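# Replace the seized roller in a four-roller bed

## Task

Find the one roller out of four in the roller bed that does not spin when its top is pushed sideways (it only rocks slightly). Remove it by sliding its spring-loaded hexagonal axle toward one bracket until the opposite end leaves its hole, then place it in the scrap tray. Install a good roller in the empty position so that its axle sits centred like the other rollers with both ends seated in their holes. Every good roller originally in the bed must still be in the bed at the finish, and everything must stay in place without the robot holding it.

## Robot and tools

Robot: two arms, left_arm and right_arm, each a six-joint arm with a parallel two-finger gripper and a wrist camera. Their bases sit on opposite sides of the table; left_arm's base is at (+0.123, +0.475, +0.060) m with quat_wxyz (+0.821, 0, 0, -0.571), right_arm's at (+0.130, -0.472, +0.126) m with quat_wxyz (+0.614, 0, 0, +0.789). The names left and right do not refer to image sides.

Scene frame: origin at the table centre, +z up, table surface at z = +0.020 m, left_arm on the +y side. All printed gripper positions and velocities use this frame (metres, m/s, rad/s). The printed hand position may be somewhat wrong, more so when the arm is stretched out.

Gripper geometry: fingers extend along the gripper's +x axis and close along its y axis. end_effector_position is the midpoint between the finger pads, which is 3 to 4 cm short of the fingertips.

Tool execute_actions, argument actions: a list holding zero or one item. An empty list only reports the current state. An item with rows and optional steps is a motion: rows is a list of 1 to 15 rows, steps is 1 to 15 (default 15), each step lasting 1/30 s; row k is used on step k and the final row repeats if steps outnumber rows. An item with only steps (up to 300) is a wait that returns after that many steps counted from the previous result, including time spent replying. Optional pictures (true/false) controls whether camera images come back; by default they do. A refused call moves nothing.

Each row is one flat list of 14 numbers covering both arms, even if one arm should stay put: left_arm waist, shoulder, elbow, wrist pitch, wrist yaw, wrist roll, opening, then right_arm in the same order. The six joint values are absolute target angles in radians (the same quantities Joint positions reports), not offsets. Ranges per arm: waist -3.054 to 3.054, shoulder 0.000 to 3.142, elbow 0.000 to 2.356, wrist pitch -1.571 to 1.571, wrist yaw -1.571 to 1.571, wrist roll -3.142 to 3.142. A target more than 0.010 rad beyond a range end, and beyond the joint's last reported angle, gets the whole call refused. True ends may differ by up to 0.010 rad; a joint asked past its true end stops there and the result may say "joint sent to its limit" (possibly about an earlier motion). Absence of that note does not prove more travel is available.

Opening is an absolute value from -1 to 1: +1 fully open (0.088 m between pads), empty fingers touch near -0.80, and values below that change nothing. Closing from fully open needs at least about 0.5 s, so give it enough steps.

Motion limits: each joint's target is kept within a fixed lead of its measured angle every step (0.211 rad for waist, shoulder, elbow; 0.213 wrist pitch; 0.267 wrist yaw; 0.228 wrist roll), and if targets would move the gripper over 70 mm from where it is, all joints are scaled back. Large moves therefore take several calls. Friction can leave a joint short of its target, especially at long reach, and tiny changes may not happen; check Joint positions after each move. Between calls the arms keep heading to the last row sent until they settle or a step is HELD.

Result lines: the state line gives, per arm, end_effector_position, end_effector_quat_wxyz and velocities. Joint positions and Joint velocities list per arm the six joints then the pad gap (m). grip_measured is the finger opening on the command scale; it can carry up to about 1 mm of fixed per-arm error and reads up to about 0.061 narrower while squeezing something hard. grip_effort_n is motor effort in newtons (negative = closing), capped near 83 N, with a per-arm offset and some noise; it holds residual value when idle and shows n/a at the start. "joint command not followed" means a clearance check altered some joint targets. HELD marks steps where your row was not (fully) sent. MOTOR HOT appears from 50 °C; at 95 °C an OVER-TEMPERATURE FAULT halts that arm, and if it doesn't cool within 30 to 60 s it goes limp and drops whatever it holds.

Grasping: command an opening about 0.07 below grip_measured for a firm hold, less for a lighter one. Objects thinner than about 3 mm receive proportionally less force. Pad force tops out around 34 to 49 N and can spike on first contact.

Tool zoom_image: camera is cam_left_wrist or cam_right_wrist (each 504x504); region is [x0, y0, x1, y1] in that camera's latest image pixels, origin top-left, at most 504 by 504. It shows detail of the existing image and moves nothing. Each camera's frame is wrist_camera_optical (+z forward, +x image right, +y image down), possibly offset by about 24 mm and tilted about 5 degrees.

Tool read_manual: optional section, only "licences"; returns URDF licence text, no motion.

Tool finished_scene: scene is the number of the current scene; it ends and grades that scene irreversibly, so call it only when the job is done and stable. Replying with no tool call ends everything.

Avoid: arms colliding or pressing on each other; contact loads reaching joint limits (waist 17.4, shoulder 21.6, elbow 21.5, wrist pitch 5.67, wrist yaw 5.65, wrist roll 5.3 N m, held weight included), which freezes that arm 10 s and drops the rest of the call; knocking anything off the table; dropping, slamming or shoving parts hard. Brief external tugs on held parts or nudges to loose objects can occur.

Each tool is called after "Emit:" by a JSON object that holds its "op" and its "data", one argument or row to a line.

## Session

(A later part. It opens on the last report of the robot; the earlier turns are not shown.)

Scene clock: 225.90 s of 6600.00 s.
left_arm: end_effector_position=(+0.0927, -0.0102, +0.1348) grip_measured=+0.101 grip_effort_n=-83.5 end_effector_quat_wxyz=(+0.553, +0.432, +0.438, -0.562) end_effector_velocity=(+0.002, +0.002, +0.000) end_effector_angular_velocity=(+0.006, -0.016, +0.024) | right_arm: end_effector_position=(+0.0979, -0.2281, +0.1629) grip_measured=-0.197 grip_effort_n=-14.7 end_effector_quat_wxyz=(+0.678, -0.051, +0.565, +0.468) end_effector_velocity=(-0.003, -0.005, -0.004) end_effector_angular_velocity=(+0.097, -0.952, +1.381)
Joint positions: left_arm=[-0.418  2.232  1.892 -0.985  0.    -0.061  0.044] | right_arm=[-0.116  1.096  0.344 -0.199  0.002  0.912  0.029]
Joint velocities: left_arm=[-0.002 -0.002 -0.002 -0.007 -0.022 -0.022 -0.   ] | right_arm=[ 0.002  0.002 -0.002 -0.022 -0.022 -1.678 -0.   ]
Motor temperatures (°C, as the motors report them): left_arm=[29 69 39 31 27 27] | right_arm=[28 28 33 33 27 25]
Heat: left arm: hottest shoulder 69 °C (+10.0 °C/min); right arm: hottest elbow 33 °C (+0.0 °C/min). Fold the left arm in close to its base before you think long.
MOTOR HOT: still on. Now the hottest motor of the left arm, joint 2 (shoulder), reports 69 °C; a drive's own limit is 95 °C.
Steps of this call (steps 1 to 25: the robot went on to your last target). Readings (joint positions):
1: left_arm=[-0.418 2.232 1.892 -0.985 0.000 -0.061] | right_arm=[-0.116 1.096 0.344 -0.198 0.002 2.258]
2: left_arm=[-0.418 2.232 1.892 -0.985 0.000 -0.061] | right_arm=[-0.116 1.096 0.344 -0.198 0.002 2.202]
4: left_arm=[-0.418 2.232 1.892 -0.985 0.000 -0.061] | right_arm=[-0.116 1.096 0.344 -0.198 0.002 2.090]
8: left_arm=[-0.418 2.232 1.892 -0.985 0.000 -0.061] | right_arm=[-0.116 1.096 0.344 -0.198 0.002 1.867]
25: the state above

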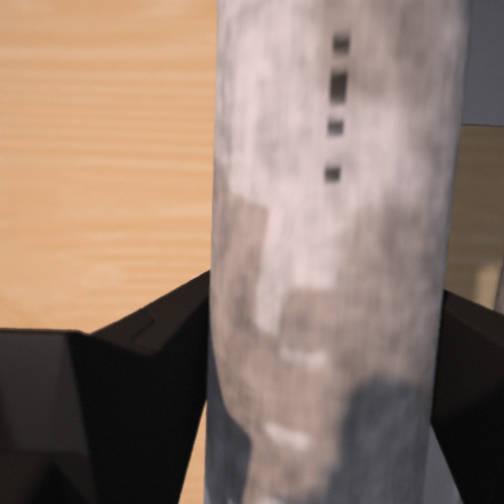

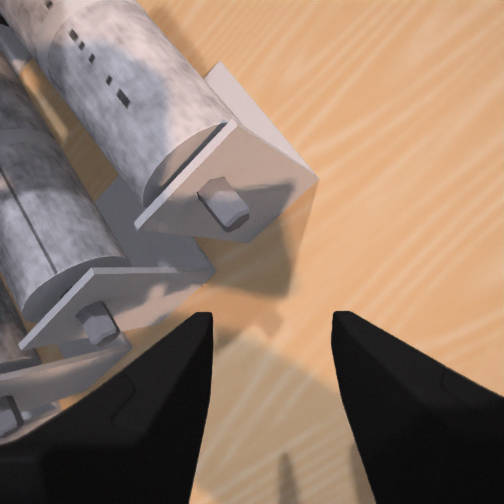

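Emit:
{"op": "execute_actions", "data": {
  "actions": [
    {"rows":[[-0.417,2.225,1.9,-0.985,0,-0.062,0.55,-0.125,1.45,0.53,-0.28,0,0.115,-0.2]],"steps":12}
  ],
  "pictures": false
}}

Emit:
{"op": "execute_actions", "data": {
  "actions": [
    {"rows":[[-0.42,1.95,1.8,-1.05,0,-0.062,0.55,-0.125,1.57,0.615,-0.26,0,0.115,-0.2]]}
  ],
  "pictures": false
}}

Emit:
{"op": "execute_actions", "data": {
  "actions": [
    {"rows":[[-0.43,1.76,1.494,-1.025,0,3.064,0.55,-0.129,1.645,0.705,-0.25,0,0.115,-0.3]]}
  ],
  "pictures": false
}}

Emit:
{"op": "execute_actions", "data": {
  "actions": [
    {"steps":50}
  ]
}}

Scene clock: 235.03 s of 6600.00 s.
left_arm: end_effector_position=(+0.0926, -0.0121, +0.1398) grip_measured=+0.535 grip_effort_n=16.0 end_effector_quat_wxyz=(+0.556, +0.427, +0.435, -0.565) end_effector_velocity=(+0.004, -0.001, +0.001) end_effector_angular_velocity=(-0.009, -0.019, +0.015) | right_arm: end_effector_position=(+0.0975, -0.2157, +0.1275) grip_measured=-0.197 grip_effort_n=-14.7 end_effector_quat_wxyz=(+0.569, -0.393, +0.409, +0.595) end_effector_velocity=(-0.001, +0.003, -0.008) end_effector_angular_velocity=(-0.042, -0.001, +0.007)
Joint positions: left_arm=[-0.418  2.226  1.898 -0.983  0.    -0.061  0.065] | right_arm=[-0.121  1.437  0.512 -0.278  0.001  0.118  0.029]
Joint velocities: left_arm=[ 0.002 -0.002 -0.002  0.007 -0.022 -0.007  0.005] | right_arm=[-0.002  0.066  0.032 -0.007 -0.007 -0.007 -0.   ]
Motor temperatures (°C, as the motors report them): left_arm=[29 67 38 32 27 27] | right_arm=[28 28 34 33 27 25]
Heat: left arm: hottest shoulder 67 °C (+6.1 °C/min); right arm: hottest elbow 34 °C (+1.0 °C/min). Fold the left arm in close to its base before you think long.
MOTOR HOT: still on. Now the hottest motor of the left arm, joint 2 (shoulder), reports 67 °C; a drive's own limit is 95 °C.
Steps of this call (steps 1 to 45: the robot went on to your last target; steps 46 to 110: nothing new was sent; then 5.07 s passed at rest; steps 111 to 122: all 12 steps of this action). Readings (joint positions):
111: left_arm=[-0.418 2.232 1.892 -0.985 0.000 -0.061] | right_arm=[-0.117 1.119 0.361 -0.217 0.001 0.118]
112: left_arm=[-0.418 2.232 1.892 -0.980 0.000 -0.061] | right_arm=[-0.118 1.169 0.397 -0.239 0.001 0.118]
114: left_arm=[-0.418 2.229 1.894 -0.979 0.000 -0.061] | right_arm=[-0.120 1.278 0.465 -0.248 0.001 0.118]
118: left_arm=[-0.418 2.226 1.898 -0.982 0.000 -0.061] | right_arm=[-0.121 1.405 0.511 -0.272 0.001 0.118]
122: the state above

Scene clock: 235.53 s of 6600.00 s.
left_arm: end_effector_position=(+0.0950, +0.0264, +0.2368) grip_measured=+0.548 grip_effort_n=15.6 end_effector_quat_wxyz=(+0.582, +0.386, +0.398, -0.595) end_effector_velocity=(+0.001, +0.015, -0.059) end_effector_angular_velocity=(+0.182, -0.023, +0.021) | right_arm: end_effector_position=(+0.0946, -0.1935, +0.1206) grip_measured=-0.197 grip_effort_n=-14.7 end_effector_quat_wxyz=(+0.565, -0.400, +0.416, +0.590) end_effector_velocity=(+0.001, +0.001, -0.001) end_effector_angular_velocity=(-0.007, -0.001, +0.016)
Joint positions: left_arm=[-0.418  1.938  1.812 -1.048  0.    -0.061  0.066] | right_arm=[-0.121  1.565  0.6   -0.263  0.001  0.118  0.029]
Joint velocities: left_arm=[-0.007  0.071 -0.076 -0.037 -0.022 -0.022 -0.   ] | right_arm=[-0.007  0.007  0.007 -0.007 -0.007 -0.022 -0.   ]
Motor temperatures (°C, as the motors report them): left_arm=[29 67 38 32 27 27] | right_arm=[28 28 34 33 27 25]
Heat: left arm: hottest shoulder 67 °C (+6.0 °C/min); right arm: hottest elbow 34 °C (+1.0 °C/min). Fold the left arm in close to its base before you think long.
MOTOR HOT: still on. Now the hottest motor of the left arm, joint 2 (shoulder), reports 67 °C; a drive's own limit is 95 °C.
Steps of this call (steps 1 to 15: all 15 steps of this action). Readings (joint positions):
1: left_arm=[-0.418 2.210 1.891 -0.982 0.000 -0.061] | right_arm=[-0.121 1.451 0.520 -0.280 0.001 0.118]
2: left_arm=[-0.418 2.181 1.865 -1.001 0.000 -0.061] | right_arm=[-0.121 1.478 0.538 -0.278 0.001 0.118]
4: left_arm=[-0.418 2.109 1.825 -1.038 0.000 -0.061] | right_arm=[-0.121 1.529 0.573 -0.266 0.001 0.118]
8: left_arm=[-0.418 1.973 1.819 -1.038 0.000 -0.061] | right_arm=[-0.121 1.555 0.598 -0.263 0.001 0.118]
15: the state above

Scene clock: 236.03 s of 6600.00 s.
left_arm: end_effector_position=(+0.0950, +0.0913, +0.2063) grip_measured=+0.548 grip_effort_n=15.6 end_effector_quat_wxyz=(+0.343, +0.610, +0.165, -0.695) end_effector_velocity=(+0.001, +0.006, +0.004) end_effector_angular_velocity=(-0.038, -0.473, -1.627) | right_arm: end_effector_position=(+0.0923, -0.1659, +0.1248) grip_measured=-0.296 grip_effort_n=-14.7 end_effector_quat_wxyz=(+0.571, -0.391, +0.409, +0.595) end_effector_velocity=(+0.001, +0.001, +0.001) end_effector_angular_velocity=(-0.003, +0.004, +0.002)
Joint positions: left_arm=[-0.428  1.77   1.506 -1.027  0.     0.755  0.066] | right_arm=[-0.125  1.64   0.69  -0.252  0.001  0.118  0.024]
Joint velocities: left_arm=[-0.002 -0.027 -0.017 -0.007 -0.007  1.692 -0.   ] | right_arm=[-0.007  0.002  0.007 -0.007 -0.007 -0.007 -0.001]
Motor temperatures (°C, as the motors report them): left_arm=[29 67 38 32 27 27] | right_arm=[28 28 34 33 27 25]
Heat: left arm: hottest shoulder 67 °C (+6.1 °C/min); right arm: hottest elbow 34 °C (+1.0 °C/min). Fold the left arm in close to its base before you think long.
MOTOR HOT: still on. Now the hottest motor of the left arm, joint 2 (shoulder), reports 67 °C; a drive's own limit is 95 °C.
Steps of this call (steps 1 to 15: all 15 steps of this action). Readings (joint positions):
1: left_arm=[-0.418 1.927 1.789 -1.033 0.000 -0.032] | right_arm=[-0.121 1.573 0.609 -0.265 0.001 0.118]
2: left_arm=[-0.419 1.897 1.737 -1.024 0.000 0.029] | right_arm=[-0.123 1.591 0.626 -0.264 0.001 0.118]
4: left_arm=[-0.423 1.831 1.633 -1.040 0.000 0.142] | right_arm=[-0.124 1.621 0.662 -0.254 0.001 0.118]
8: left_arm=[-0.428 1.773 1.538 -1.030 0.000 0.364] | right_arm=[-0.125 1.633 0.689 -0.252 0.001 0.118]
15: the state above

Scene clock: 237.70 s of 6600.00 s.
left_arm: end_effector_position=(+0.0950, +0.0919, +0.2067) grip_measured=+0.548 grip_effort_n=13.3 end_effector_quat_wxyz=(-0.417, +0.562, -0.568, -0.434) end_effector_velocity=(-0.004, -0.001, +0.001) end_effector_angular_velocity=(-0.006, +0.016, -0.030) | right_arm: end_effector_position=(+0.0922, -0.1656, +0.1250) grip_measured=-0.297 grip_effort_n=-14.7 end_effector_quat_wxyz=(+0.571, -0.391, +0.409, +0.595) end_effector_velocity=(-0.000, +0.001, +0.001) end_effector_angular_velocity=(+0.007, +0.005, +0.007)
Joint positions: left_arm=[-0.428  1.767  1.504 -1.027  0.     3.057  0.066] | right_arm=[-0.125  1.64   0.691 -0.252  0.001  0.118  0.024]
Joint velocities: left_arm=[-0.002 -0.002 -0.002  0.007  0.022  0.022 -0.   ] | right_arm=[-0.002 -0.002 -0.002  0.007 -0.007 -0.007 -0.   ]
Motor temperatures (°C, as the motors report them): left_arm=[29 66 38 32 27 27] | right_arm=[28 28 34 33 27 25]
Heat: left arm: hottest shoulder 66 °C (+5.0 °C/min); right arm: hottest elbow 34 °C (+1.0 °C/min). Fold the left arm in close to its base before you think long.
MOTOR HOT: still on. Now the hottest motor of the left arm, joint 2 (shoulder), reports 66 °C; a drive's own limit is 95 °C.
Steps of this call (steps 1 to 50: the robot went on to your last target). Readings (joint positions):
1: left_arm=[-0.428 1.770 1.506 -1.027 0.000 0.811] | right_arm=[-0.125 1.640 0.691 -0.252 0.001 0.118]
2: left_arm=[-0.428 1.769 1.506 -1.027 0.000 0.867] | right_arm=[-0.125 1.640 0.691 -0.252 0.001 0.118]
4: left_arm=[-0.428 1.768 1.505 -1.027 0.000 0.979] | right_arm=[-0.125 1.640 0.691 -0.252 0.001 0.118]
8: left_arm=[-0.428 1.767 1.505 -1.027 0.000 1.204] | right_arm=[-0.125 1.640 0.691 -0.252 0.001 0.118]
50: the state above

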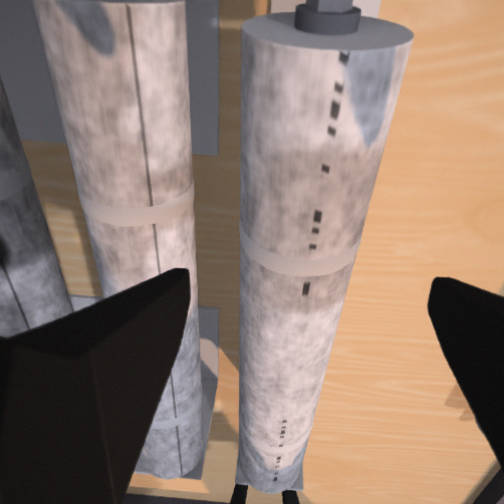

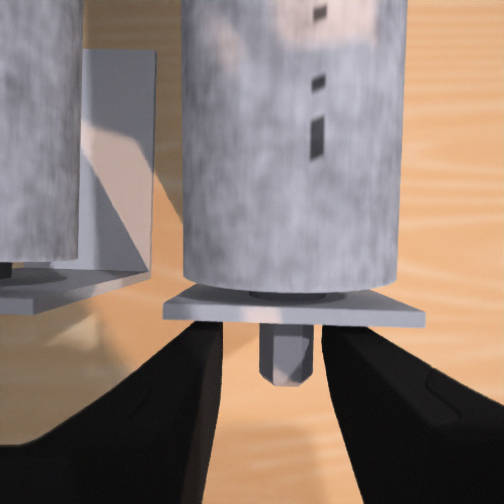

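Emit:
{"op": "execute_actions", "data": {
  "actions": [
    {"rows":[[-0.427,1.79,1.38,-0.95,0,3.064,0.55,-0.137,1.648,0.7,-0.243,0,0.115,-0.4]],"steps":10}
  ],
  "pictures": false
}}

Emit:
{"op": "execute_actions", "data": {
  "actions": [
    {"rows":[[-0.427,1.81,1.28,-0.835,0,3.064,0.55,-0.137,1.648,0.7,-0.243,0,0.115,-0.75]]}
  ]
}}

Scene clock: 242.80 s of 6600.00 s.
left_arm: end_effector_position=(+0.0958, +0.1026, +0.1702) grip_measured=+0.548 grip_effort_n=13.3 end_effector_quat_wxyz=(-0.435, +0.550, -0.555, -0.448) end_effector_velocity=(-0.001, -0.013, +0.003) end_effector_angular_velocity=(-0.066, -0.004, -0.008) | right_arm: end_effector_position=(+0.0945, -0.1650, +0.1244) grip_measured=-0.392 grip_effort_n=-14.7 end_effector_quat_wxyz=(+0.573, -0.389, +0.411, +0.593) end_effector_velocity=(+0.001, -0.002, -0.001) end_effector_angular_velocity=(-0.008, +0.003, +0.002)
Joint positions: left_arm=[-0.428  1.784  1.392 -0.955  0.     3.061  0.066] | right_arm=[-0.133  1.643  0.691 -0.249  0.001  0.118  0.02 ]
Joint velocities: left_arm=[-0.002 -0.002 -0.002  0.066 -0.007  0.007 -0.001] | right_arm=[-0.007 -0.002 -0.002 -0.007 -0.007 -0.007 -0.002]
Motor temperatures (°C, as the motors report them): left_arm=[29 64 37 31 27 27] | right_arm=[28 28 34 32 27 25]
Heat: left arm: hottest shoulder 64 °C (+3.0 °C/min); right arm: hottest elbow 34 °C (+1.0 °C/min). Fold the left arm in close to its base before you think long.
MOTOR HOT: still on. Now the hottest motor of the left arm, joint 2 (shoulder), reports 64 °C; a drive's own limit is 95 °C.
Steps of this call (steps 1 to 30: the robot went on to your last target; steps 31 to 90: nothing new was sent; then 1.77 s passed at rest; steps 91 to 100: all 10 steps of this action). Readings (joint positions):
91: left_arm=[-0.428 1.767 1.492 -1.012 0.000 3.061] | right_arm=[-0.126 1.640 0.691 -0.252 0.001 0.118]
92: left_arm=[-0.428 1.764 1.469 -0.989 0.000 3.061] | right_arm=[-0.127 1.641 0.691 -0.250 0.001 0.118]
94: left_arm=[-0.428 1.767 1.430 -0.976 0.000 3.061] | right_arm=[-0.131 1.642 0.691 -0.249 0.001 0.118]
98: left_arm=[-0.428 1.784 1.393 -0.959 0.000 3.061] | right_arm=[-0.132 1.643 0.691 -0.249 0.001 0.118]
100: the state above

Scene clock: 243.30 s of 6600.00 s.
left_arm: end_effector_position=(+0.0960, +0.1049, +0.1390) grip_measured=+0.548 grip_effort_n=13.3 end_effector_quat_wxyz=(-0.436, +0.549, -0.554, -0.449) end_effector_velocity=(-0.002, +0.004, -0.002) end_effector_angular_velocity=(+0.013, +0.008, +0.003) | right_arm: end_effector_position=(+0.0949, -0.1650, +0.1243) grip_measured=-0.623 grip_effort_n=-83.5 end_effector_quat_wxyz=(+0.573, -0.389, +0.411, +0.592) end_effector_velocity=(+0.002, -0.001, -0.001) end_effector_angular_velocity=(+0.004, -0.009, +0.002)
Joint positions: left_arm=[-0.428  1.804  1.29  -0.838  0.     3.061  0.066] | right_arm=[-0.134  1.644  0.691 -0.249  0.002  0.118  0.008]
Joint velocities: left_arm=[-0.002 -0.002 -0.007 -0.007  0.007 -0.007  0.   ] | right_arm=[-0.002 -0.002 -0.007  0.007  0.007 -0.007 -0.   ]
Motor temperatures (°C, as the motors report them): left_arm=[29 64 37 31 27 27] | right_arm=[28 28 34 32 27 25]
Heat: left arm: hottest shoulder 64 °C (+3.0 °C/min); right arm: hottest elbow 34 °C (+1.0 °C/min). Fold the left arm in close to its base before you think long.
MOTOR HOT: still on. Now the hottest motor of the left arm, joint 2 (shoulder), reports 64 °C; a drive's own limit is 95 °C.
Steps of this call (steps 1 to 15: all 15 steps of this action). Readings (joint positions):
1: left_arm=[-0.428 1.784 1.382 -0.940 0.000 3.061] | right_arm=[-0.133 1.643 0.691 -0.249 0.001 0.118]
2: left_arm=[-0.428 1.783 1.362 -0.903 0.000 3.061] | right_arm=[-0.134 1.643 0.691 -0.248 0.001 0.118]
4: left_arm=[-0.428 1.788 1.328 -0.873 0.000 3.061] | right_arm=[-0.134 1.644 0.691 -0.249 0.002 0.118]
8: left_arm=[-0.428 1.804 1.293 -0.848 0.000 3.061] | right_arm=[-0.134 1.644 0.691 -0.249 0.002 0.118]
15: the state above

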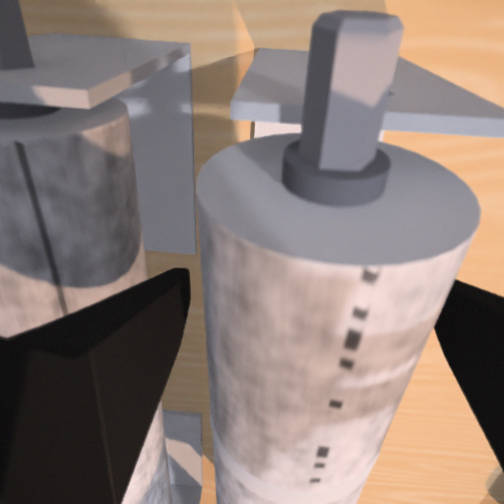

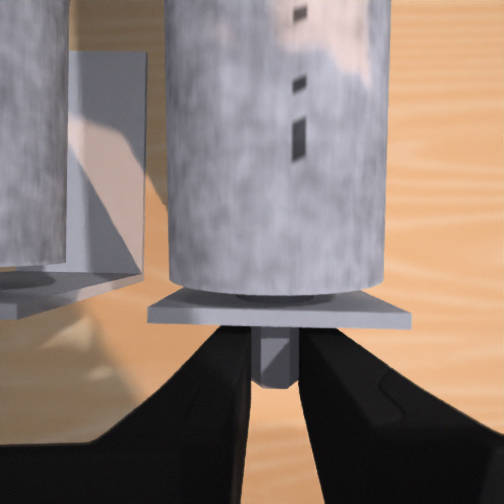

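Emit:
{"op": "execute_actions", "data": {
  "actions": [
    {"rows":[[-0.427,1.8,1.295,-0.835,0,3.064,0,-0.127,1.6,0.635,-0.26,0,0.12,-0.75]]}
  ],
  "pictures": false
}}

Emit:
{"op": "execute_actions", "data": {
  "actions": [
    {"rows":[[-0.412,1.8,1.295,-0.835,0,3.064,0,-0.12,1.555,0.585,-0.28,0,0.12,-0.75]]}
  ]
}}

Emit:
{"op": "execute_actions", "data": {
  "actions": [
    {"rows":[[-0.412,1.815,1.235,-0.765,0,3.075,0,-0.12,1.55,0.585,-0.28,0,0.12,-0.75]]}
  ]
}}

Scene clock: 248.10 s of 6600.00 s.
left_arm: end_effector_position=(+0.0955, +0.1047, +0.1390) grip_measured=+0.125 grip_effort_n=-83.5 end_effector_quat_wxyz=(-0.437, +0.548, -0.556, -0.447) end_effector_velocity=(+0.000, +0.004, -0.002) end_effector_angular_velocity=(+0.012, -0.006, +0.006) | right_arm: end_effector_position=(+0.0955, -0.1730, +0.1238) grip_measured=-0.623 grip_effort_n=-83.5 end_effector_quat_wxyz=(+0.574, -0.388, +0.410, +0.593) end_effector_velocity=(-0.002, -0.007, -0.002) end_effector_angular_velocity=(-0.024, +0.020, -0.001)
Joint positions: left_arm=[-0.429  1.804  1.29  -0.837  0.002  3.064  0.045] | right_arm=[-0.133  1.615  0.657 -0.24   0.002  0.119  0.008]
Joint velocities: left_arm=[-0.002 -0.002 -0.007 -0.007 -0.007 -0.007 -0.   ] | right_arm=[-0.002 -0.007 -0.007 -0.022 -0.022  0.007 -0.   ]
Motor temperatures (°C, as the motors report them): left_arm=[29 61 37 31 27 27] | right_arm=[28 28 33 32 27 25]
Heat: left arm: hottest shoulder 61 °C (+0.0 °C/min); right arm: hottest elbow 33 °C (+0.0 °C/min). Fold the left arm in close to its base before you think long.
MOTOR HOT: still on. Now the hottest motor of the left arm, joint 2 (shoulder), reports 61 °C; a drive's own limit is 95 °C.
Steps of this call (steps 1 to 15: the robot went on to your last target; steps 16 to 90: nothing new was sent; then 1.30 s passed at rest; steps 91 to 105: all 15 steps of this action). Readings (joint positions):
91: left_arm=[-0.428 1.804 1.290 -0.836 0.000 3.061] | right_arm=[-0.134 1.640 0.688 -0.248 0.002 0.118]
92: left_arm=[-0.428 1.804 1.290 -0.836 0.000 3.061] | right_arm=[-0.134 1.635 0.680 -0.241 0.002 0.118]
94: left_arm=[-0.428 1.804 1.290 -0.836 0.003 3.061] | right_arm=[-0.134 1.627 0.670 -0.238 0.002 0.118]
98: left_arm=[-0.429 1.804 1.290 -0.837 0.002 3.064] | right_arm=[-0.133 1.618 0.660 -0.239 0.002 0.118]
105: the state above

Scene clock: 248.60 s of 6600.00 s.
left_arm: end_effector_position=(+0.0969, +0.1039, +0.1378) grip_measured=+0.125 grip_effort_n=-83.5 end_effector_quat_wxyz=(-0.437, +0.547, -0.556, -0.448) end_effector_velocity=(+0.001, +0.001, -0.001) end_effector_angular_velocity=(+0.006, -0.023, -0.010) | right_arm: end_effector_position=(+0.0951, -0.1877, +0.1227) grip_measured=-0.623 grip_effort_n=-83.5 end_effector_quat_wxyz=(+0.569, -0.394, +0.413, +0.591) end_effector_velocity=(-0.004, +0.000, +0.001) end_effector_angular_velocity=(+0.005, +0.019, +0.017)
Joint positions: left_arm=[-0.423  1.807  1.29  -0.833  0.006  3.07   0.045] | right_arm=[-0.126  1.572  0.613 -0.254  0.002  0.12   0.008]
Joint velocities: left_arm=[-0.007  0.002  0.002 -0.007 -0.022  0.007 -0.   ] | right_arm=[ 0.002 -0.002 -0.002  0.007 -0.022 -0.007 -0.   ]
Motor temperatures (°C, as the motors report them): left_arm=[29 61 37 31 27 27] | right_arm=[28 28 33 32 27 25]
Heat: left arm: hottest shoulder 61 °C (+0.0 °C/min); right arm: hottest elbow 33 °C (+0.0 °C/min). Fold the left arm in close to its base before you think long.
MOTOR HOT: still on. Now the hottest motor of the left arm, joint 2 (shoulder), reports 61 °C; a drive's own limit is 95 °C.
Steps of this call (steps 1 to 15: all 15 steps of this action). Readings (joint positions):
1: left_arm=[-0.429 1.804 1.290 -0.837 0.002 3.064] | right_arm=[-0.132 1.610 0.652 -0.240 0.002 0.119]
2: left_arm=[-0.428 1.804 1.290 -0.837 0.003 3.065] | right_arm=[-0.131 1.602 0.642 -0.240 0.002 0.119]
4: left_arm=[-0.425 1.804 1.290 -0.836 0.005 3.068] | right_arm=[-0.127 1.584 0.624 -0.254 0.002 0.120]
8: left_arm=[-0.424 1.807 1.290 -0.833 0.006 3.070] | right_arm=[-0.126 1.573 0.614 -0.255 0.002 0.120]
15: the state above

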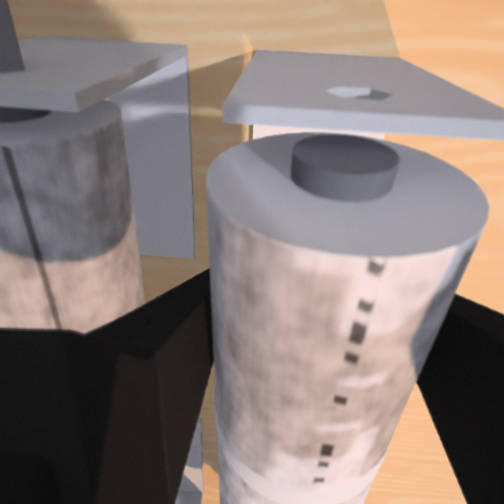

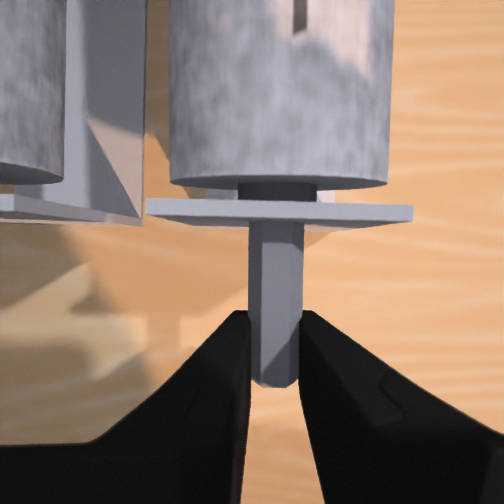

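Scene clock: 249.10 s of 6600.00 s.
left_arm: end_effector_position=(+0.0975, +0.1038, +0.1233) grip_measured=+0.125 grip_effort_n=-83.5 end_effector_quat_wxyz=(-0.436, +0.547, -0.560, -0.444) end_effector_velocity=(+0.000, -0.001, +0.001) end_effector_angular_velocity=(-0.008, -0.005, +0.006) | right_arm: end_effector_position=(+0.0951, -0.1881, +0.1243) grip_measured=-0.623 grip_effort_n=-83.5 end_effector_quat_wxyz=(+0.570, -0.393, +0.412, +0.592) end_effector_velocity=(-0.001, -0.004, -0.002) end_effector_angular_velocity=(-0.013, +0.008, -0.002)
Joint positions: left_arm=[-0.422  1.818  1.24  -0.764  0.006  3.079  0.045] | right_arm=[-0.125  1.563  0.61  -0.257  0.002  0.121  0.008]
Joint velocities: left_arm=[-0.002 -0.002 -0.002  0.007 -0.007 -0.007 -0.   ] | right_arm=[ 0.002 -0.002 -0.007 -0.007 -0.007  0.007  0.   ]
Motor temperatures (°C, as the motors report them): left_arm=[29 61 37 31 27 27] | right_arm=[28 28 33 32 27 25]
Heat: left arm: hottest shoulder 61 °C (-1.0 °C/min); right arm: hottest elbow 33 °C (+0.0 °C/min). Fold the left arm in close to its base before you think long.
MOTOR HOT: still on. Now the hottest motor of the left arm, joint 2 (shoulder), reports 61 °C; a drive's own limit is 95 °C.
Steps of this call (steps 1 to 15: all 15 steps of this action). Readings (joint positions):
1: left_arm=[-0.423 1.808 1.285 -0.829 0.006 3.071] | right_arm=[-0.126 1.571 0.613 -0.254 0.002 0.120]
2: left_arm=[-0.423 1.808 1.273 -0.812 0.006 3.072] | right_arm=[-0.126 1.570 0.612 -0.254 0.002 0.121]
4: left_arm=[-0.423 1.811 1.255 -0.785 0.006 3.076] | right_arm=[-0.125 1.566 0.611 -0.256 0.002 0.121]
8: left_arm=[-0.422 1.818 1.243 -0.768 0.006 3.078] | right_arm=[-0.125 1.563 0.610 -0.257 0.002 0.121]
15: the state above

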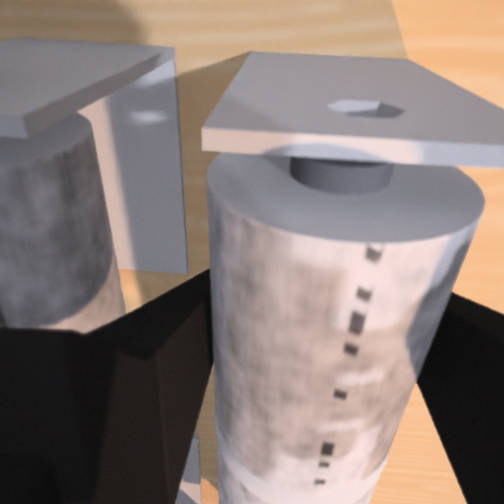

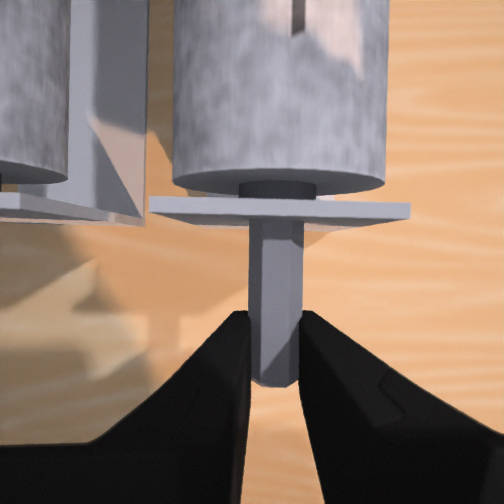

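Emit:
{"op": "execute_actions", "data": {
  "actions": [
    {"rows":[[-0.402,1.822,1.215,-0.74,0,3.1,0,-0.115,1.55,0.59,-0.28,0,0.11,-0.75]]}
  ]
}}

Scene clock: 252.70 s of 6600.00 s.
left_arm: end_effector_position=(+0.1010, +0.1038, +0.1184) grip_measured=+0.125 grip_effort_n=-83.5 end_effector_quat_wxyz=(-0.439, +0.546, -0.564, -0.438) end_effector_velocity=(+0.000, +0.003, +0.000) end_effector_angular_velocity=(+0.007, -0.006, +0.006) | right_arm: end_effector_position=(+0.0946, -0.1882, +0.1248) grip_measured=-0.623 grip_effort_n=-83.5 end_effector_quat_wxyz=(+0.569, -0.393, +0.411, +0.593) end_effector_velocity=(-0.002, -0.001, +0.001) end_effector_angular_velocity=(+0.007, -0.000, +0.026)
Joint positions: left_arm=[-0.412  1.82   1.221 -0.737  0.006  3.102  0.045] | right_arm=[-0.123  1.561  0.61  -0.258  0.002  0.119  0.008]
Joint velocities: left_arm=[-0.002 -0.007 -0.007 -0.007 -0.007 -0.007  0.   ] | right_arm=[ 0.002 -0.007 -0.007  0.007 -0.007 -0.022 -0.   ]
Motor temperatures (°C, as the motors report them): left_arm=[29 60 36 31 27 27] | right_arm=[28 29 33 32 27 25]
Heat: left arm: hottest shoulder 60 °C (-2.0 °C/min); right arm: hottest elbow 33 °C (+0.0 °C/min). Fold the left arm in close to its base before you think long.
MOTOR HOT: still on. Now the hottest motor of the left arm, joint 2 (shoulder), reports 60 °C; a drive's own limit is 95 °C.
Steps of this call (steps 1 to 15: the robot went on to your last target; steps 16 to 90: nothing new was sent; then 0.10 s passed at rest; steps 91 to 105: all 15 steps of this action). Readings (joint positions):
91: left_arm=[-0.421 1.818 1.237 -0.761 0.006 3.082] | right_arm=[-0.125 1.563 0.610 -0.257 0.002 0.121]
92: left_arm=[-0.419 1.818 1.232 -0.754 0.006 3.087] | right_arm=[-0.124 1.562 0.610 -0.257 0.002 0.121]
94: left_arm=[-0.414 1.819 1.226 -0.744 0.006 3.097] | right_arm=[-0.124 1.562 0.610 -0.257 0.002 0.121]
98: left_arm=[-0.413 1.820 1.223 -0.739 0.006 3.101] | right_arm=[-0.124 1.561 0.610 -0.258 0.002 0.120]
105: the state above

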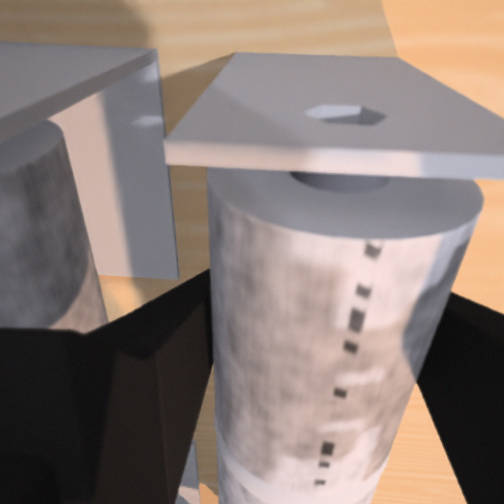

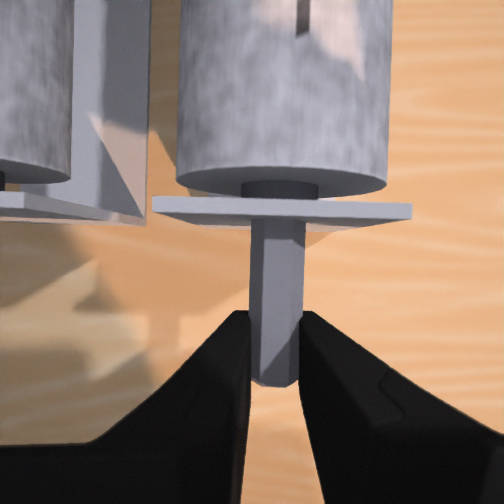

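Ease the axle forward.

Emit:
{"op": "execute_actions", "data": {
  "actions": [
    {"rows":[[-0.41,1.822,1.215,-0.74,0,3.1,0,-0.127,1.595,0.645,-0.265,0,0.115,-0.75]]}
  ]
}}

Emit:
{"op": "execute_actions", "data": {
  "actions": [
    {"rows":[[-0.41,1.832,1.205,-0.725,0,3.1,0,-0.127,1.595,0.645,-0.265,0,0.115,-0.75]]}
  ]
}}

Scene clock: 256.63 s of 6600.00 s.
left_arm: end_effector_position=(+0.1009, +0.1038, +0.1184) grip_measured=+0.125 grip_effort_n=-83.5 end_effector_quat_wxyz=(-0.439, +0.546, -0.564, -0.438) end_effector_velocity=(+0.002, +0.002, +0.002) end_effector_angular_velocity=(+0.012, -0.010, -0.003) | right_arm: end_effector_position=(+0.0945, -0.1837, +0.1241) grip_measured=-0.622 grip_effort_n=-83.5 end_effector_quat_wxyz=(+0.569, -0.396, +0.414, +0.591) end_effector_velocity=(-0.000, -0.002, -0.001) end_effector_angular_velocity=(-0.008, +0.008, -0.007)
Joint positions: left_arm=[-0.413  1.82   1.221 -0.737  0.006  3.103  0.045] | right_arm=[-0.125  1.584  0.634 -0.266  0.003  0.119  0.009]
Joint velocities: left_arm=[ 0.002 -0.002  0.007 -0.022 -0.007  0.007 -0.   ] | right_arm=[-0.002 -0.002 -0.002 -0.007 -0.007  0.007 -0.   ]
Motor temperatures (°C, as the motors report them): left_arm=[29 58 36 30 27 27] | right_arm=[28 29 32 32 27 25]
Heat: left arm: hottest shoulder 58 °C (-4.0 °C/min); right arm: hottest elbow 32 °C (-1.0 °C/min). Fold the left arm in close to its base before you think long.
MOTOR HOT: still on. Now the hottest motor of the left arm, joint 2 (shoulder), reports 58 °C; a drive's own limit is 95 °C.
Steps of this call (steps 1 to 15: the robot went on to your last target; steps 16 to 90: nothing new was sent; then 0.43 s passed at rest; steps 91 to 105: all 15 steps of this action). Readings (joint positions):
91: left_arm=[-0.412 1.820 1.221 -0.737 0.006 3.103] | right_arm=[-0.123 1.563 0.613 -0.259 0.002 0.119]
92: left_arm=[-0.412 1.820 1.221 -0.737 0.006 3.103] | right_arm=[-0.124 1.569 0.619 -0.262 0.003 0.119]
94: left_arm=[-0.413 1.820 1.221 -0.737 0.006 3.103] | right_arm=[-0.125 1.580 0.630 -0.263 0.003 0.119]
98: left_arm=[-0.413 1.820 1.221 -0.737 0.006 3.103] | right_arm=[-0.125 1.583 0.633 -0.265 0.003 0.119]
105: the state above

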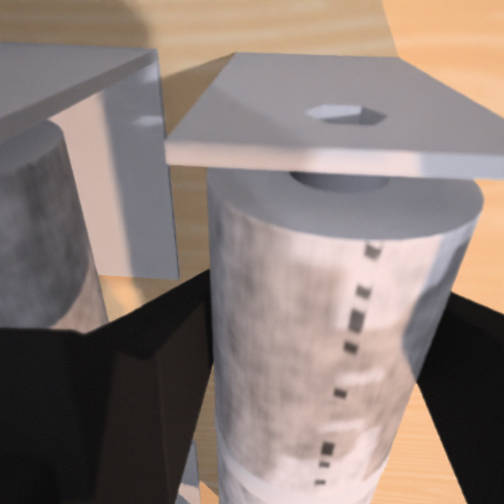

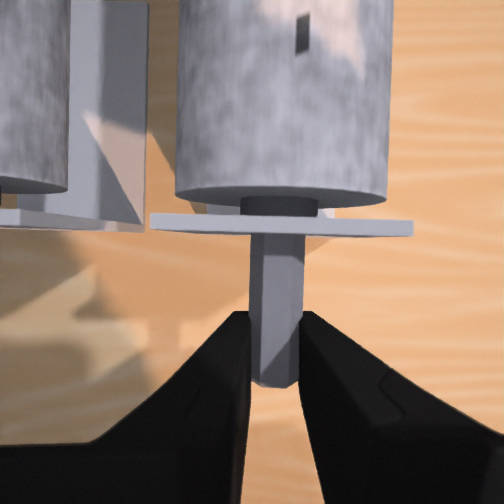

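Scene clock: 257.13 s of 6600.00 s.
left_arm: end_effector_position=(+0.1009, +0.1041, +0.1167) grip_measured=+0.125 grip_effort_n=-83.5 end_effector_quat_wxyz=(-0.439, +0.546, -0.564, -0.437) end_effector_velocity=(-0.002, +0.001, -0.001) end_effector_angular_velocity=(-0.002, +0.009, +0.003) | right_arm: end_effector_position=(+0.0945, -0.1836, +0.1242) grip_measured=-0.622 grip_effort_n=-83.5 end_effector_quat_wxyz=(+0.569, -0.395, +0.414, +0.591) end_effector_velocity=(-0.003, +0.003, +0.003) end_effector_angular_velocity=(+0.015, +0.015, +0.026)
Joint positions: left_arm=[-0.413  1.82   1.214 -0.729  0.006  3.103  0.045] | right_arm=[-0.125  1.584  0.634 -0.266  0.003  0.119  0.009]
Joint velocities: left_arm=[-0.002 -0.002 -0.007  0.007  0.007 -0.007 -0.   ] | right_arm=[-0.002 -0.007  0.002  0.007 -0.022 -0.022 -0.   ]
Motor temperatures (°C, as the motors report them): left_arm=[29 58 36 30 27 27] | right_arm=[28 29 32 32 27 25]
Heat: left arm: hottest shoulder 58 °C (-4.1 °C/min); right arm: hottest elbow 32 °C (-1.0 °C/min). Fold the left arm in close to its base before you think long.
MOTOR HOT: still on. Now the hottest motor of the left arm, joint 2 (shoulder), reports 58 °C; a drive's own limit is 95 °C.
Steps of this call (steps 1 to 15: all 15 steps of this action). Readings (joint positions):
1: left_arm=[-0.413 1.820 1.220 -0.737 0.006 3.103] | right_arm=[-0.125 1.584 0.634 -0.266 0.003 0.119]
2: left_arm=[-0.413 1.820 1.218 -0.734 0.006 3.103] | right_arm=[-0.125 1.584 0.634 -0.266 0.003 0.119]
4: left_arm=[-0.413 1.820 1.216 -0.732 0.006 3.103] | right_arm=[-0.125 1.584 0.634 -0.266 0.003 0.119]
8: left_arm=[-0.413 1.820 1.215 -0.730 0.006 3.103] | right_arm=[-0.125 1.584 0.634 -0.266 0.003 0.119]
15: the state above

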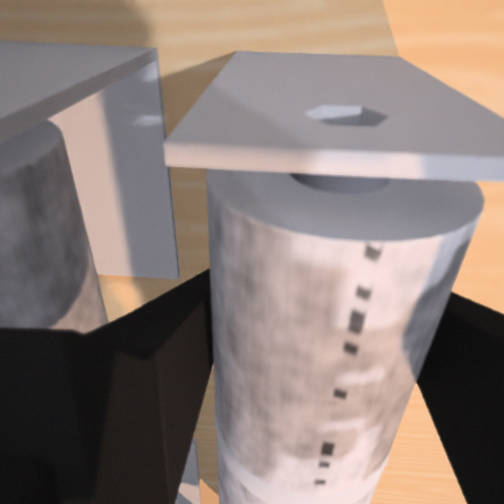

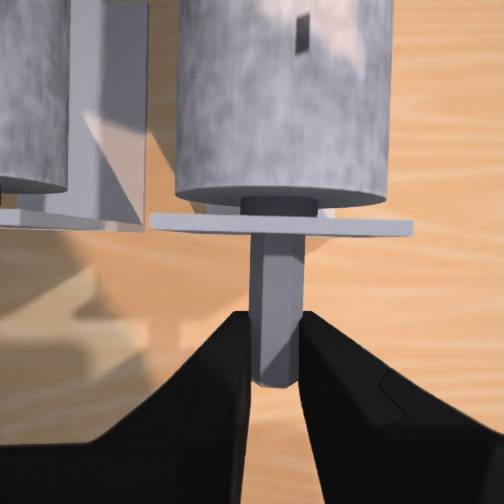

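Emit:
{"op": "execute_actions", "data": {
  "actions": [
    {"rows":[[-0.41,1.845,1.195,-0.71,0,3.1,0,-0.127,1.59,0.635,-0.265,0,0.118,-0.4]]}
  ]
}}

Scene clock: 258.87 s of 6600.00 s.
left_arm: end_effector_position=(+0.1007, +0.1036, +0.1084) grip_measured=+0.125 grip_effort_n=-83.5 end_effector_quat_wxyz=(-0.441, +0.544, -0.563, -0.439) end_effector_velocity=(+0.000, +0.002, -0.000) end_effector_angular_velocity=(+0.007, -0.006, +0.006) | right_arm: end_effector_position=(+0.0945, -0.1838, +0.1236) grip_measured=-0.406 grip_effort_n=18.8 end_effector_quat_wxyz=(+0.568, -0.396, +0.414, +0.590) end_effector_velocity=(-0.003, +0.001, +0.001) end_effector_angular_velocity=(+0.005, +0.019, +0.012)
Joint positions: left_arm=[-0.413  1.838  1.203 -0.707  0.006  3.103  0.045] | right_arm=[-0.125  1.586  0.634 -0.266  0.002  0.119  0.019]
Joint velocities: left_arm=[-0.002 -0.002 -0.002 -0.007 -0.007 -0.007 -0.   ] | right_arm=[-0.002 -0.002 -0.002  0.007 -0.022 -0.007  0.001]
Motor temperatures (°C, as the motors report them): left_arm=[29 57 36 30 27 27] | right_arm=[28 29 32 32 27 25]
Heat: left arm: hottest shoulder 57 °C (-5.0 °C/min); right arm: hottest elbow 32 °C (-1.0 °C/min). Fold the left arm in close to its base before you think long.
MOTOR HOT: still on. Now the hottest motor of the left arm, joint 2 (shoulder), reports 57 °C; a drive's own limit is 95 °C.
Steps of this call (steps 1 to 15: the robot went on to your last target; steps 16 to 37: nothing new was sent; steps 38 to 52: all 15 steps of this action). Readings (joint positions):
38: left_arm=[-0.413 1.820 1.213 -0.729 0.006 3.103] | right_arm=[-0.125 1.584 0.634 -0.266 0.003 0.119]
39: left_arm=[-0.413 1.821 1.211 -0.724 0.006 3.103] | right_arm=[-0.125 1.584 0.634 -0.266 0.003 0.119]
41: left_arm=[-0.413 1.826 1.206 -0.715 0.006 3.103] | right_arm=[-0.125 1.584 0.634 -0.266 0.002 0.119]
45: left_arm=[-0.413 1.838 1.204 -0.707 0.006 3.103] | right_arm=[-0.125 1.586 0.634 -0.266 0.002 0.119]
52: the state above

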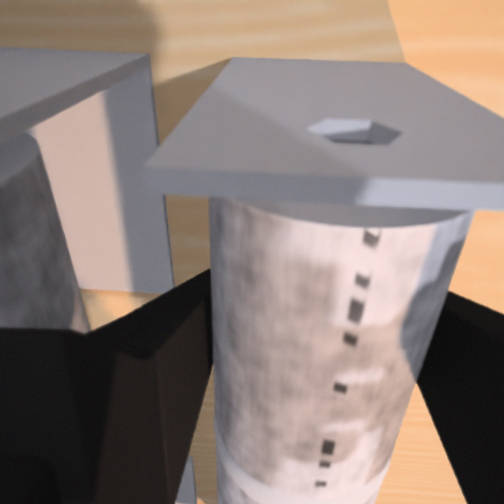

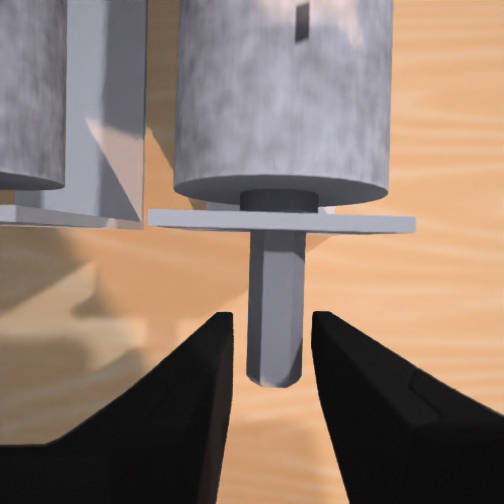

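Emit:
{"op": "execute_actions", "data": {
  "actions": [
    {"rows":[[-0.403,1.805,1.21,-0.715,0,3.1,0,-0.127,1.59,0.635,-0.265,0,0.118,-0.4]]}
  ],
  "pictures": false
}}

Emit:
{"op": "execute_actions", "data": {
  "actions": [
    {"rows":[[-0.403,1.79,1.215,-0.72,0,3.1,0,-0.127,1.59,0.635,-0.265,0,0.118,-0.4]]}
  ]
}}

Scene clock: 261.37 s of 6600.00 s.
left_arm: end_effector_position=(+0.1009, +0.1033, +0.1097) grip_measured=+0.125 grip_effort_n=-83.5 end_effector_quat_wxyz=(-0.439, +0.545, -0.564, -0.438) end_effector_velocity=(+0.005, +0.005, -0.003) end_effector_angular_velocity=(+0.026, -0.021, +0.015) | right_arm: end_effector_position=(+0.0945, -0.1838, +0.1236) grip_measured=-0.403 grip_effort_n=18.8 end_effector_quat_wxyz=(+0.568, -0.396, +0.414, +0.590) end_effector_velocity=(-0.003, -0.001, +0.001) end_effector_angular_velocity=(-0.005, +0.018, +0.012)
Joint positions: left_arm=[-0.413  1.835  1.203 -0.707  0.006  3.103  0.045] | right_arm=[-0.125  1.586  0.634 -0.266  0.002  0.119  0.019]
Joint velocities: left_arm=[ 0.002  0.002 -0.002 -0.022 -0.022 -0.007 -0.   ] | right_arm=[-0.002 -0.002  0.002 -0.007 -0.022 -0.007  0.   ]
Motor temperatures (°C, as the motors report them): left_arm=[29 57 35 30 27 27] | right_arm=[28 29 32 32 27 25]
Heat: left arm: hottest shoulder 57 °C (-5.1 °C/min); right arm: hottest elbow 32 °C (-1.0 °C/min). Fold the left arm in close to its base before you think long.
MOTOR HOT: still on. Now the hottest motor of the left arm, joint 2 (shoulder), reports 57 °C; a drive's own limit is 95 °C.
Steps of this call (steps 1 to 15: the robot went on to your last target; steps 16 to 60: nothing new was sent; steps 61 to 75: all 15 steps of this action). Readings (joint positions):
61: left_arm=[-0.413 1.838 1.203 -0.707 0.006 3.103] | right_arm=[-0.125 1.586 0.634 -0.266 0.002 0.119]
62: left_arm=[-0.413 1.837 1.203 -0.707 0.006 3.103] | right_arm=[-0.125 1.586 0.634 -0.266 0.002 0.119]
64: left_arm=[-0.413 1.836 1.203 -0.707 0.006 3.103] | right_arm=[-0.125 1.586 0.634 -0.266 0.002 0.119]
68: left_arm=[-0.413 1.835 1.203 -0.707 0.006 3.103] | right_arm=[-0.125 1.586 0.634 -0.266 0.002 0.119]
75: the state above

Scene clock: 261.87 s of 6600.00 s.
left_arm: end_effector_position=(+0.1012, +0.1036, +0.1146) grip_measured=+0.125 grip_effort_n=-83.5 end_effector_quat_wxyz=(-0.437, +0.547, -0.566, -0.435) end_effector_velocity=(-0.002, +0.003, -0.002) end_effector_angular_velocity=(+0.013, +0.012, +0.017) | right_arm: end_effector_position=(+0.0945, -0.1838, +0.1236) grip_measured=-0.403 grip_effort_n=18.8 end_effector_quat_wxyz=(+0.568, -0.396, +0.414, +0.590) end_effector_velocity=(-0.000, +0.001, +0.001) end_effector_angular_velocity=(+0.007, +0.005, +0.007)
Joint positions: left_arm=[-0.412  1.82   1.203 -0.711  0.006  3.105  0.045] | right_arm=[-0.125  1.586  0.634 -0.266  0.002  0.119  0.019]
Joint velocities: left_arm=[-0.002  0.002 -0.002 -0.007  0.007 -0.022 -0.   ] | right_arm=[-0.002 -0.002 -0.002  0.007 -0.007 -0.007 -0.   ]
Motor temperatures (°C, as the motors report them): left_arm=[29 57 35 30 27 27] | right_arm=[28 29 32 32 27 25]
Heat: left arm: hottest shoulder 57 °C (-5.0 °C/min); right arm: hottest elbow 32 °C (-1.0 °C/min). Fold the left arm in close to its base before you think long.
MOTOR HOT: still on. Now the hottest motor of the left arm, joint 2 (shoulder), reports 57 °C; a drive's own limit is 95 °C.
Steps of this call (steps 1 to 15: all 15 steps of this action). Readings (joint positions):
1: left_arm=[-0.413 1.833 1.203 -0.707 0.006 3.104] | right_arm=[-0.125 1.586 0.634 -0.266 0.002 0.119]
2: left_arm=[-0.413 1.831 1.203 -0.707 0.006 3.104] | right_arm=[-0.125 1.586 0.634 -0.266 0.002 0.119]
4: left_arm=[-0.412 1.826 1.203 -0.709 0.006 3.105] | right_arm=[-0.125 1.586 0.634 -0.266 0.002 0.119]
8: left_arm=[-0.412 1.820 1.203 -0.711 0.006 3.105] | right_arm=[-0.125 1.586 0.634 -0.266 0.002 0.119]
15: the state above

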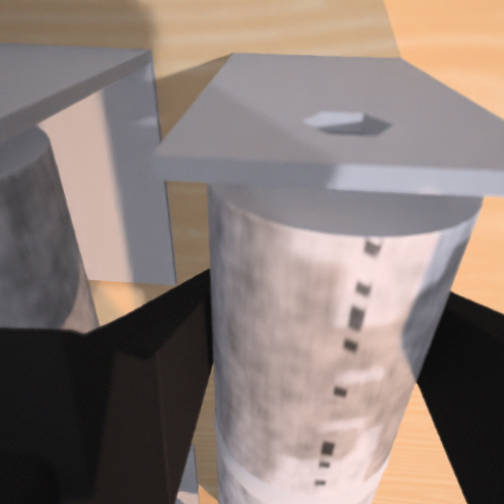

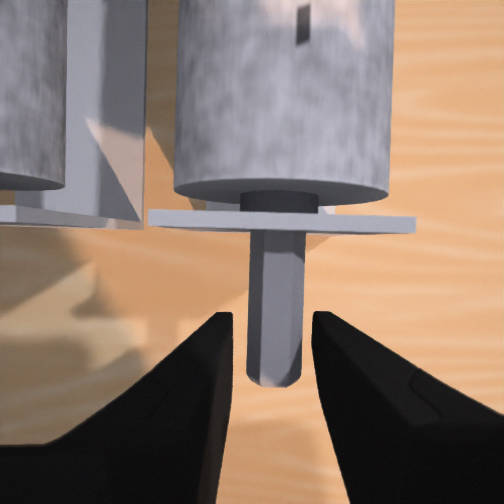

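Emit:
{"op": "execute_actions", "data": {
  "actions": [
    {"rows":[[-0.418,1.778,1.225,-0.735,0,3.1,0,-0.127,1.59,0.635,-0.265,0,0.118,-0.4]]}
  ]
}}

Emit:
{"op": "execute_actions", "data": {
  "actions": [
    {"rows":[[-0.418,1.768,1.228,-0.745,0,3.1,0,-0.127,1.59,0.635,-0.265,0,0.118,-0.4]]}
  ]
}}

Scene clock: 266.27 s of 6600.00 s.
left_arm: end_effector_position=(+0.1006, +0.1037, +0.1195) grip_measured=+0.125 grip_effort_n=-83.5 end_effector_quat_wxyz=(-0.437, +0.548, -0.567, -0.433) end_effector_velocity=(+0.003, +0.002, +0.001) end_effector_angular_velocity=(+0.001, -0.020, +0.010) | right_arm: end_effector_position=(+0.0945, -0.1838, +0.1236) grip_measured=-0.403 grip_effort_n=18.8 end_effector_quat_wxyz=(+0.568, -0.396, +0.414, +0.590) end_effector_velocity=(-0.003, +0.001, +0.001) end_effector_angular_velocity=(+0.005, +0.019, +0.012)
Joint positions: left_arm=[-0.415  1.811  1.212 -0.726  0.003  3.105  0.045] | right_arm=[-0.125  1.586  0.634 -0.266  0.002  0.119  0.019]
Joint velocities: left_arm=[-0.002 -0.007 -0.002 -0.007 -0.022 -0.007 -0.   ] | right_arm=[-0.002 -0.002 -0.002  0.007 -0.022 -0.007 -0.   ]
Motor temperatures (°C, as the motors report them): left_arm=[29 57 36 30 27 27] | right_arm=[28 29 32 32 27 25]
Heat: left arm: hottest shoulder 57 °C (-5.1 °C/min); right arm: hottest elbow 32 °C (-1.0 °C/min). Fold the left arm in close to its base before you think long.
MOTOR HOT: still on. Now the hottest motor of the left arm, joint 2 (shoulder), reports 57 °C; a drive's own limit is 95 °C.
Steps of this call (steps 1 to 15: the robot went on to your last target; steps 16 to 90: nothing new was sent; then 0.90 s passed at rest; steps 91 to 105: all 15 steps of this action). Readings (joint positions):
91: left_arm=[-0.412 1.819 1.205 -0.713 0.006 3.105] | right_arm=[-0.125 1.586 0.634 -0.266 0.002 0.119]
92: left_arm=[-0.413 1.818 1.206 -0.716 0.005 3.105] | right_arm=[-0.125 1.586 0.634 -0.266 0.002 0.119]
94: left_arm=[-0.414 1.815 1.210 -0.721 0.004 3.105] | right_arm=[-0.125 1.586 0.634 -0.266 0.002 0.119]
98: left_arm=[-0.415 1.811 1.211 -0.725 0.003 3.105] | right_arm=[-0.125 1.586 0.634 -0.266 0.002 0.119]
105: the state above

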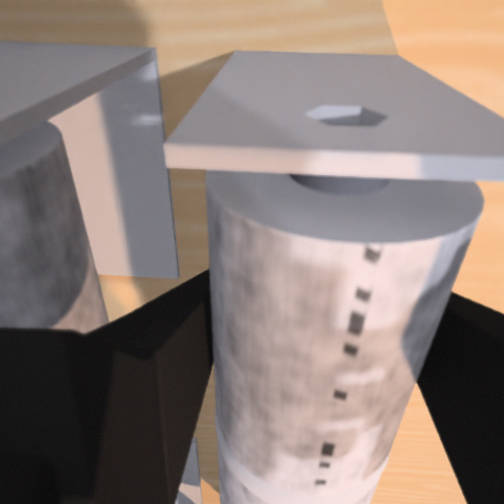

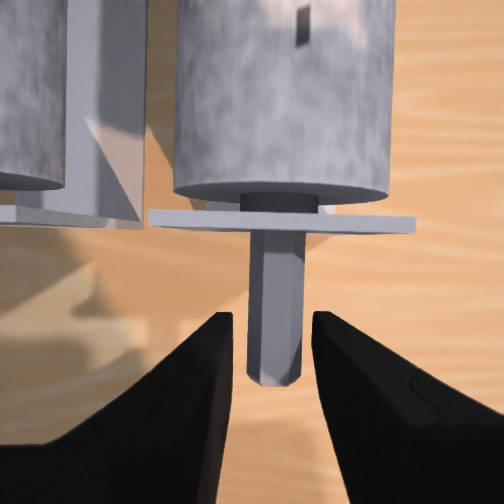

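Scene clock: 266.77 s of 6600.00 s.
left_arm: end_effector_position=(+0.1001, +0.1063, +0.1225) grip_measured=+0.125 grip_effort_n=-83.5 end_effector_quat_wxyz=(-0.439, +0.547, -0.566, -0.434) end_effector_velocity=(+0.003, +0.002, -0.000) end_effector_angular_velocity=(+0.006, -0.020, +0.010) | right_arm: end_effector_position=(+0.0945, -0.1838, +0.1236) grip_measured=-0.403 grip_effort_n=18.8 end_effector_quat_wxyz=(+0.568, -0.396, +0.414, +0.590) end_effector_velocity=(+0.001, -0.002, -0.001) end_effector_angular_velocity=(-0.008, +0.008, -0.012)
Joint positions: left_arm=[-0.417  1.802  1.215 -0.744  0.003  3.103  0.045] | right_arm=[-0.125  1.586  0.634 -0.266  0.002  0.119  0.019]
Joint velocities: left_arm=[-0.002 -0.002 -0.002 -0.007 -0.022 -0.007 -0.   ] | right_arm=[-0.007 -0.002 -0.002 -0.007 -0.007  0.007 -0.   ]
Motor temperatures (°C, as the motors report them): left_arm=[29 57 36 30 27 27] | right_arm=[28 29 32 32 27 25]
Heat: left arm: hottest shoulder 57 °C (-5.0 °C/min); right arm: hottest elbow 32 °C (-1.0 °C/min). Fold the left arm in close to its base before you think long.
MOTOR HOT: still on. Now the hottest motor of the left arm, joint 2 (shoulder), reports 57 °C; a drive's own limit is 95 °C.
Steps of this call (steps 1 to 15: all 15 steps of this action). Readings (joint positions):
1: left_arm=[-0.415 1.810 1.212 -0.726 0.003 3.105] | right_arm=[-0.125 1.586 0.634 -0.266 0.002 0.119]
2: left_arm=[-0.415 1.809 1.213 -0.728 0.003 3.104] | right_arm=[-0.125 1.586 0.634 -0.266 0.002 0.119]
4: left_arm=[-0.416 1.805 1.215 -0.732 0.003 3.103] | right_arm=[-0.125 1.586 0.634 -0.266 0.002 0.119]
8: left_arm=[-0.417 1.802 1.215 -0.744 0.003 3.103] | right_arm=[-0.125 1.586 0.634 -0.266 0.002 0.119]
15: the state above

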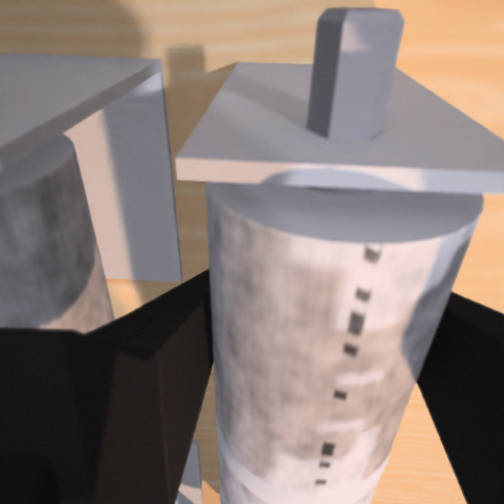

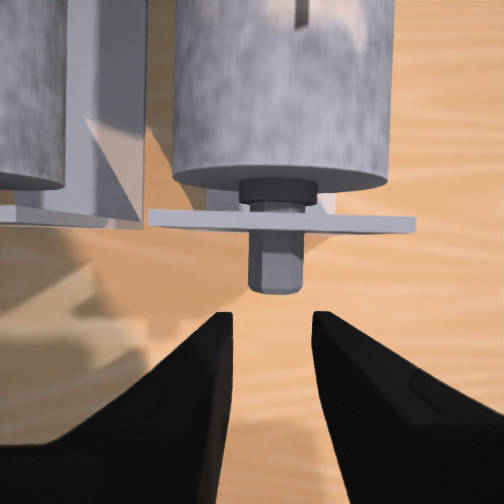

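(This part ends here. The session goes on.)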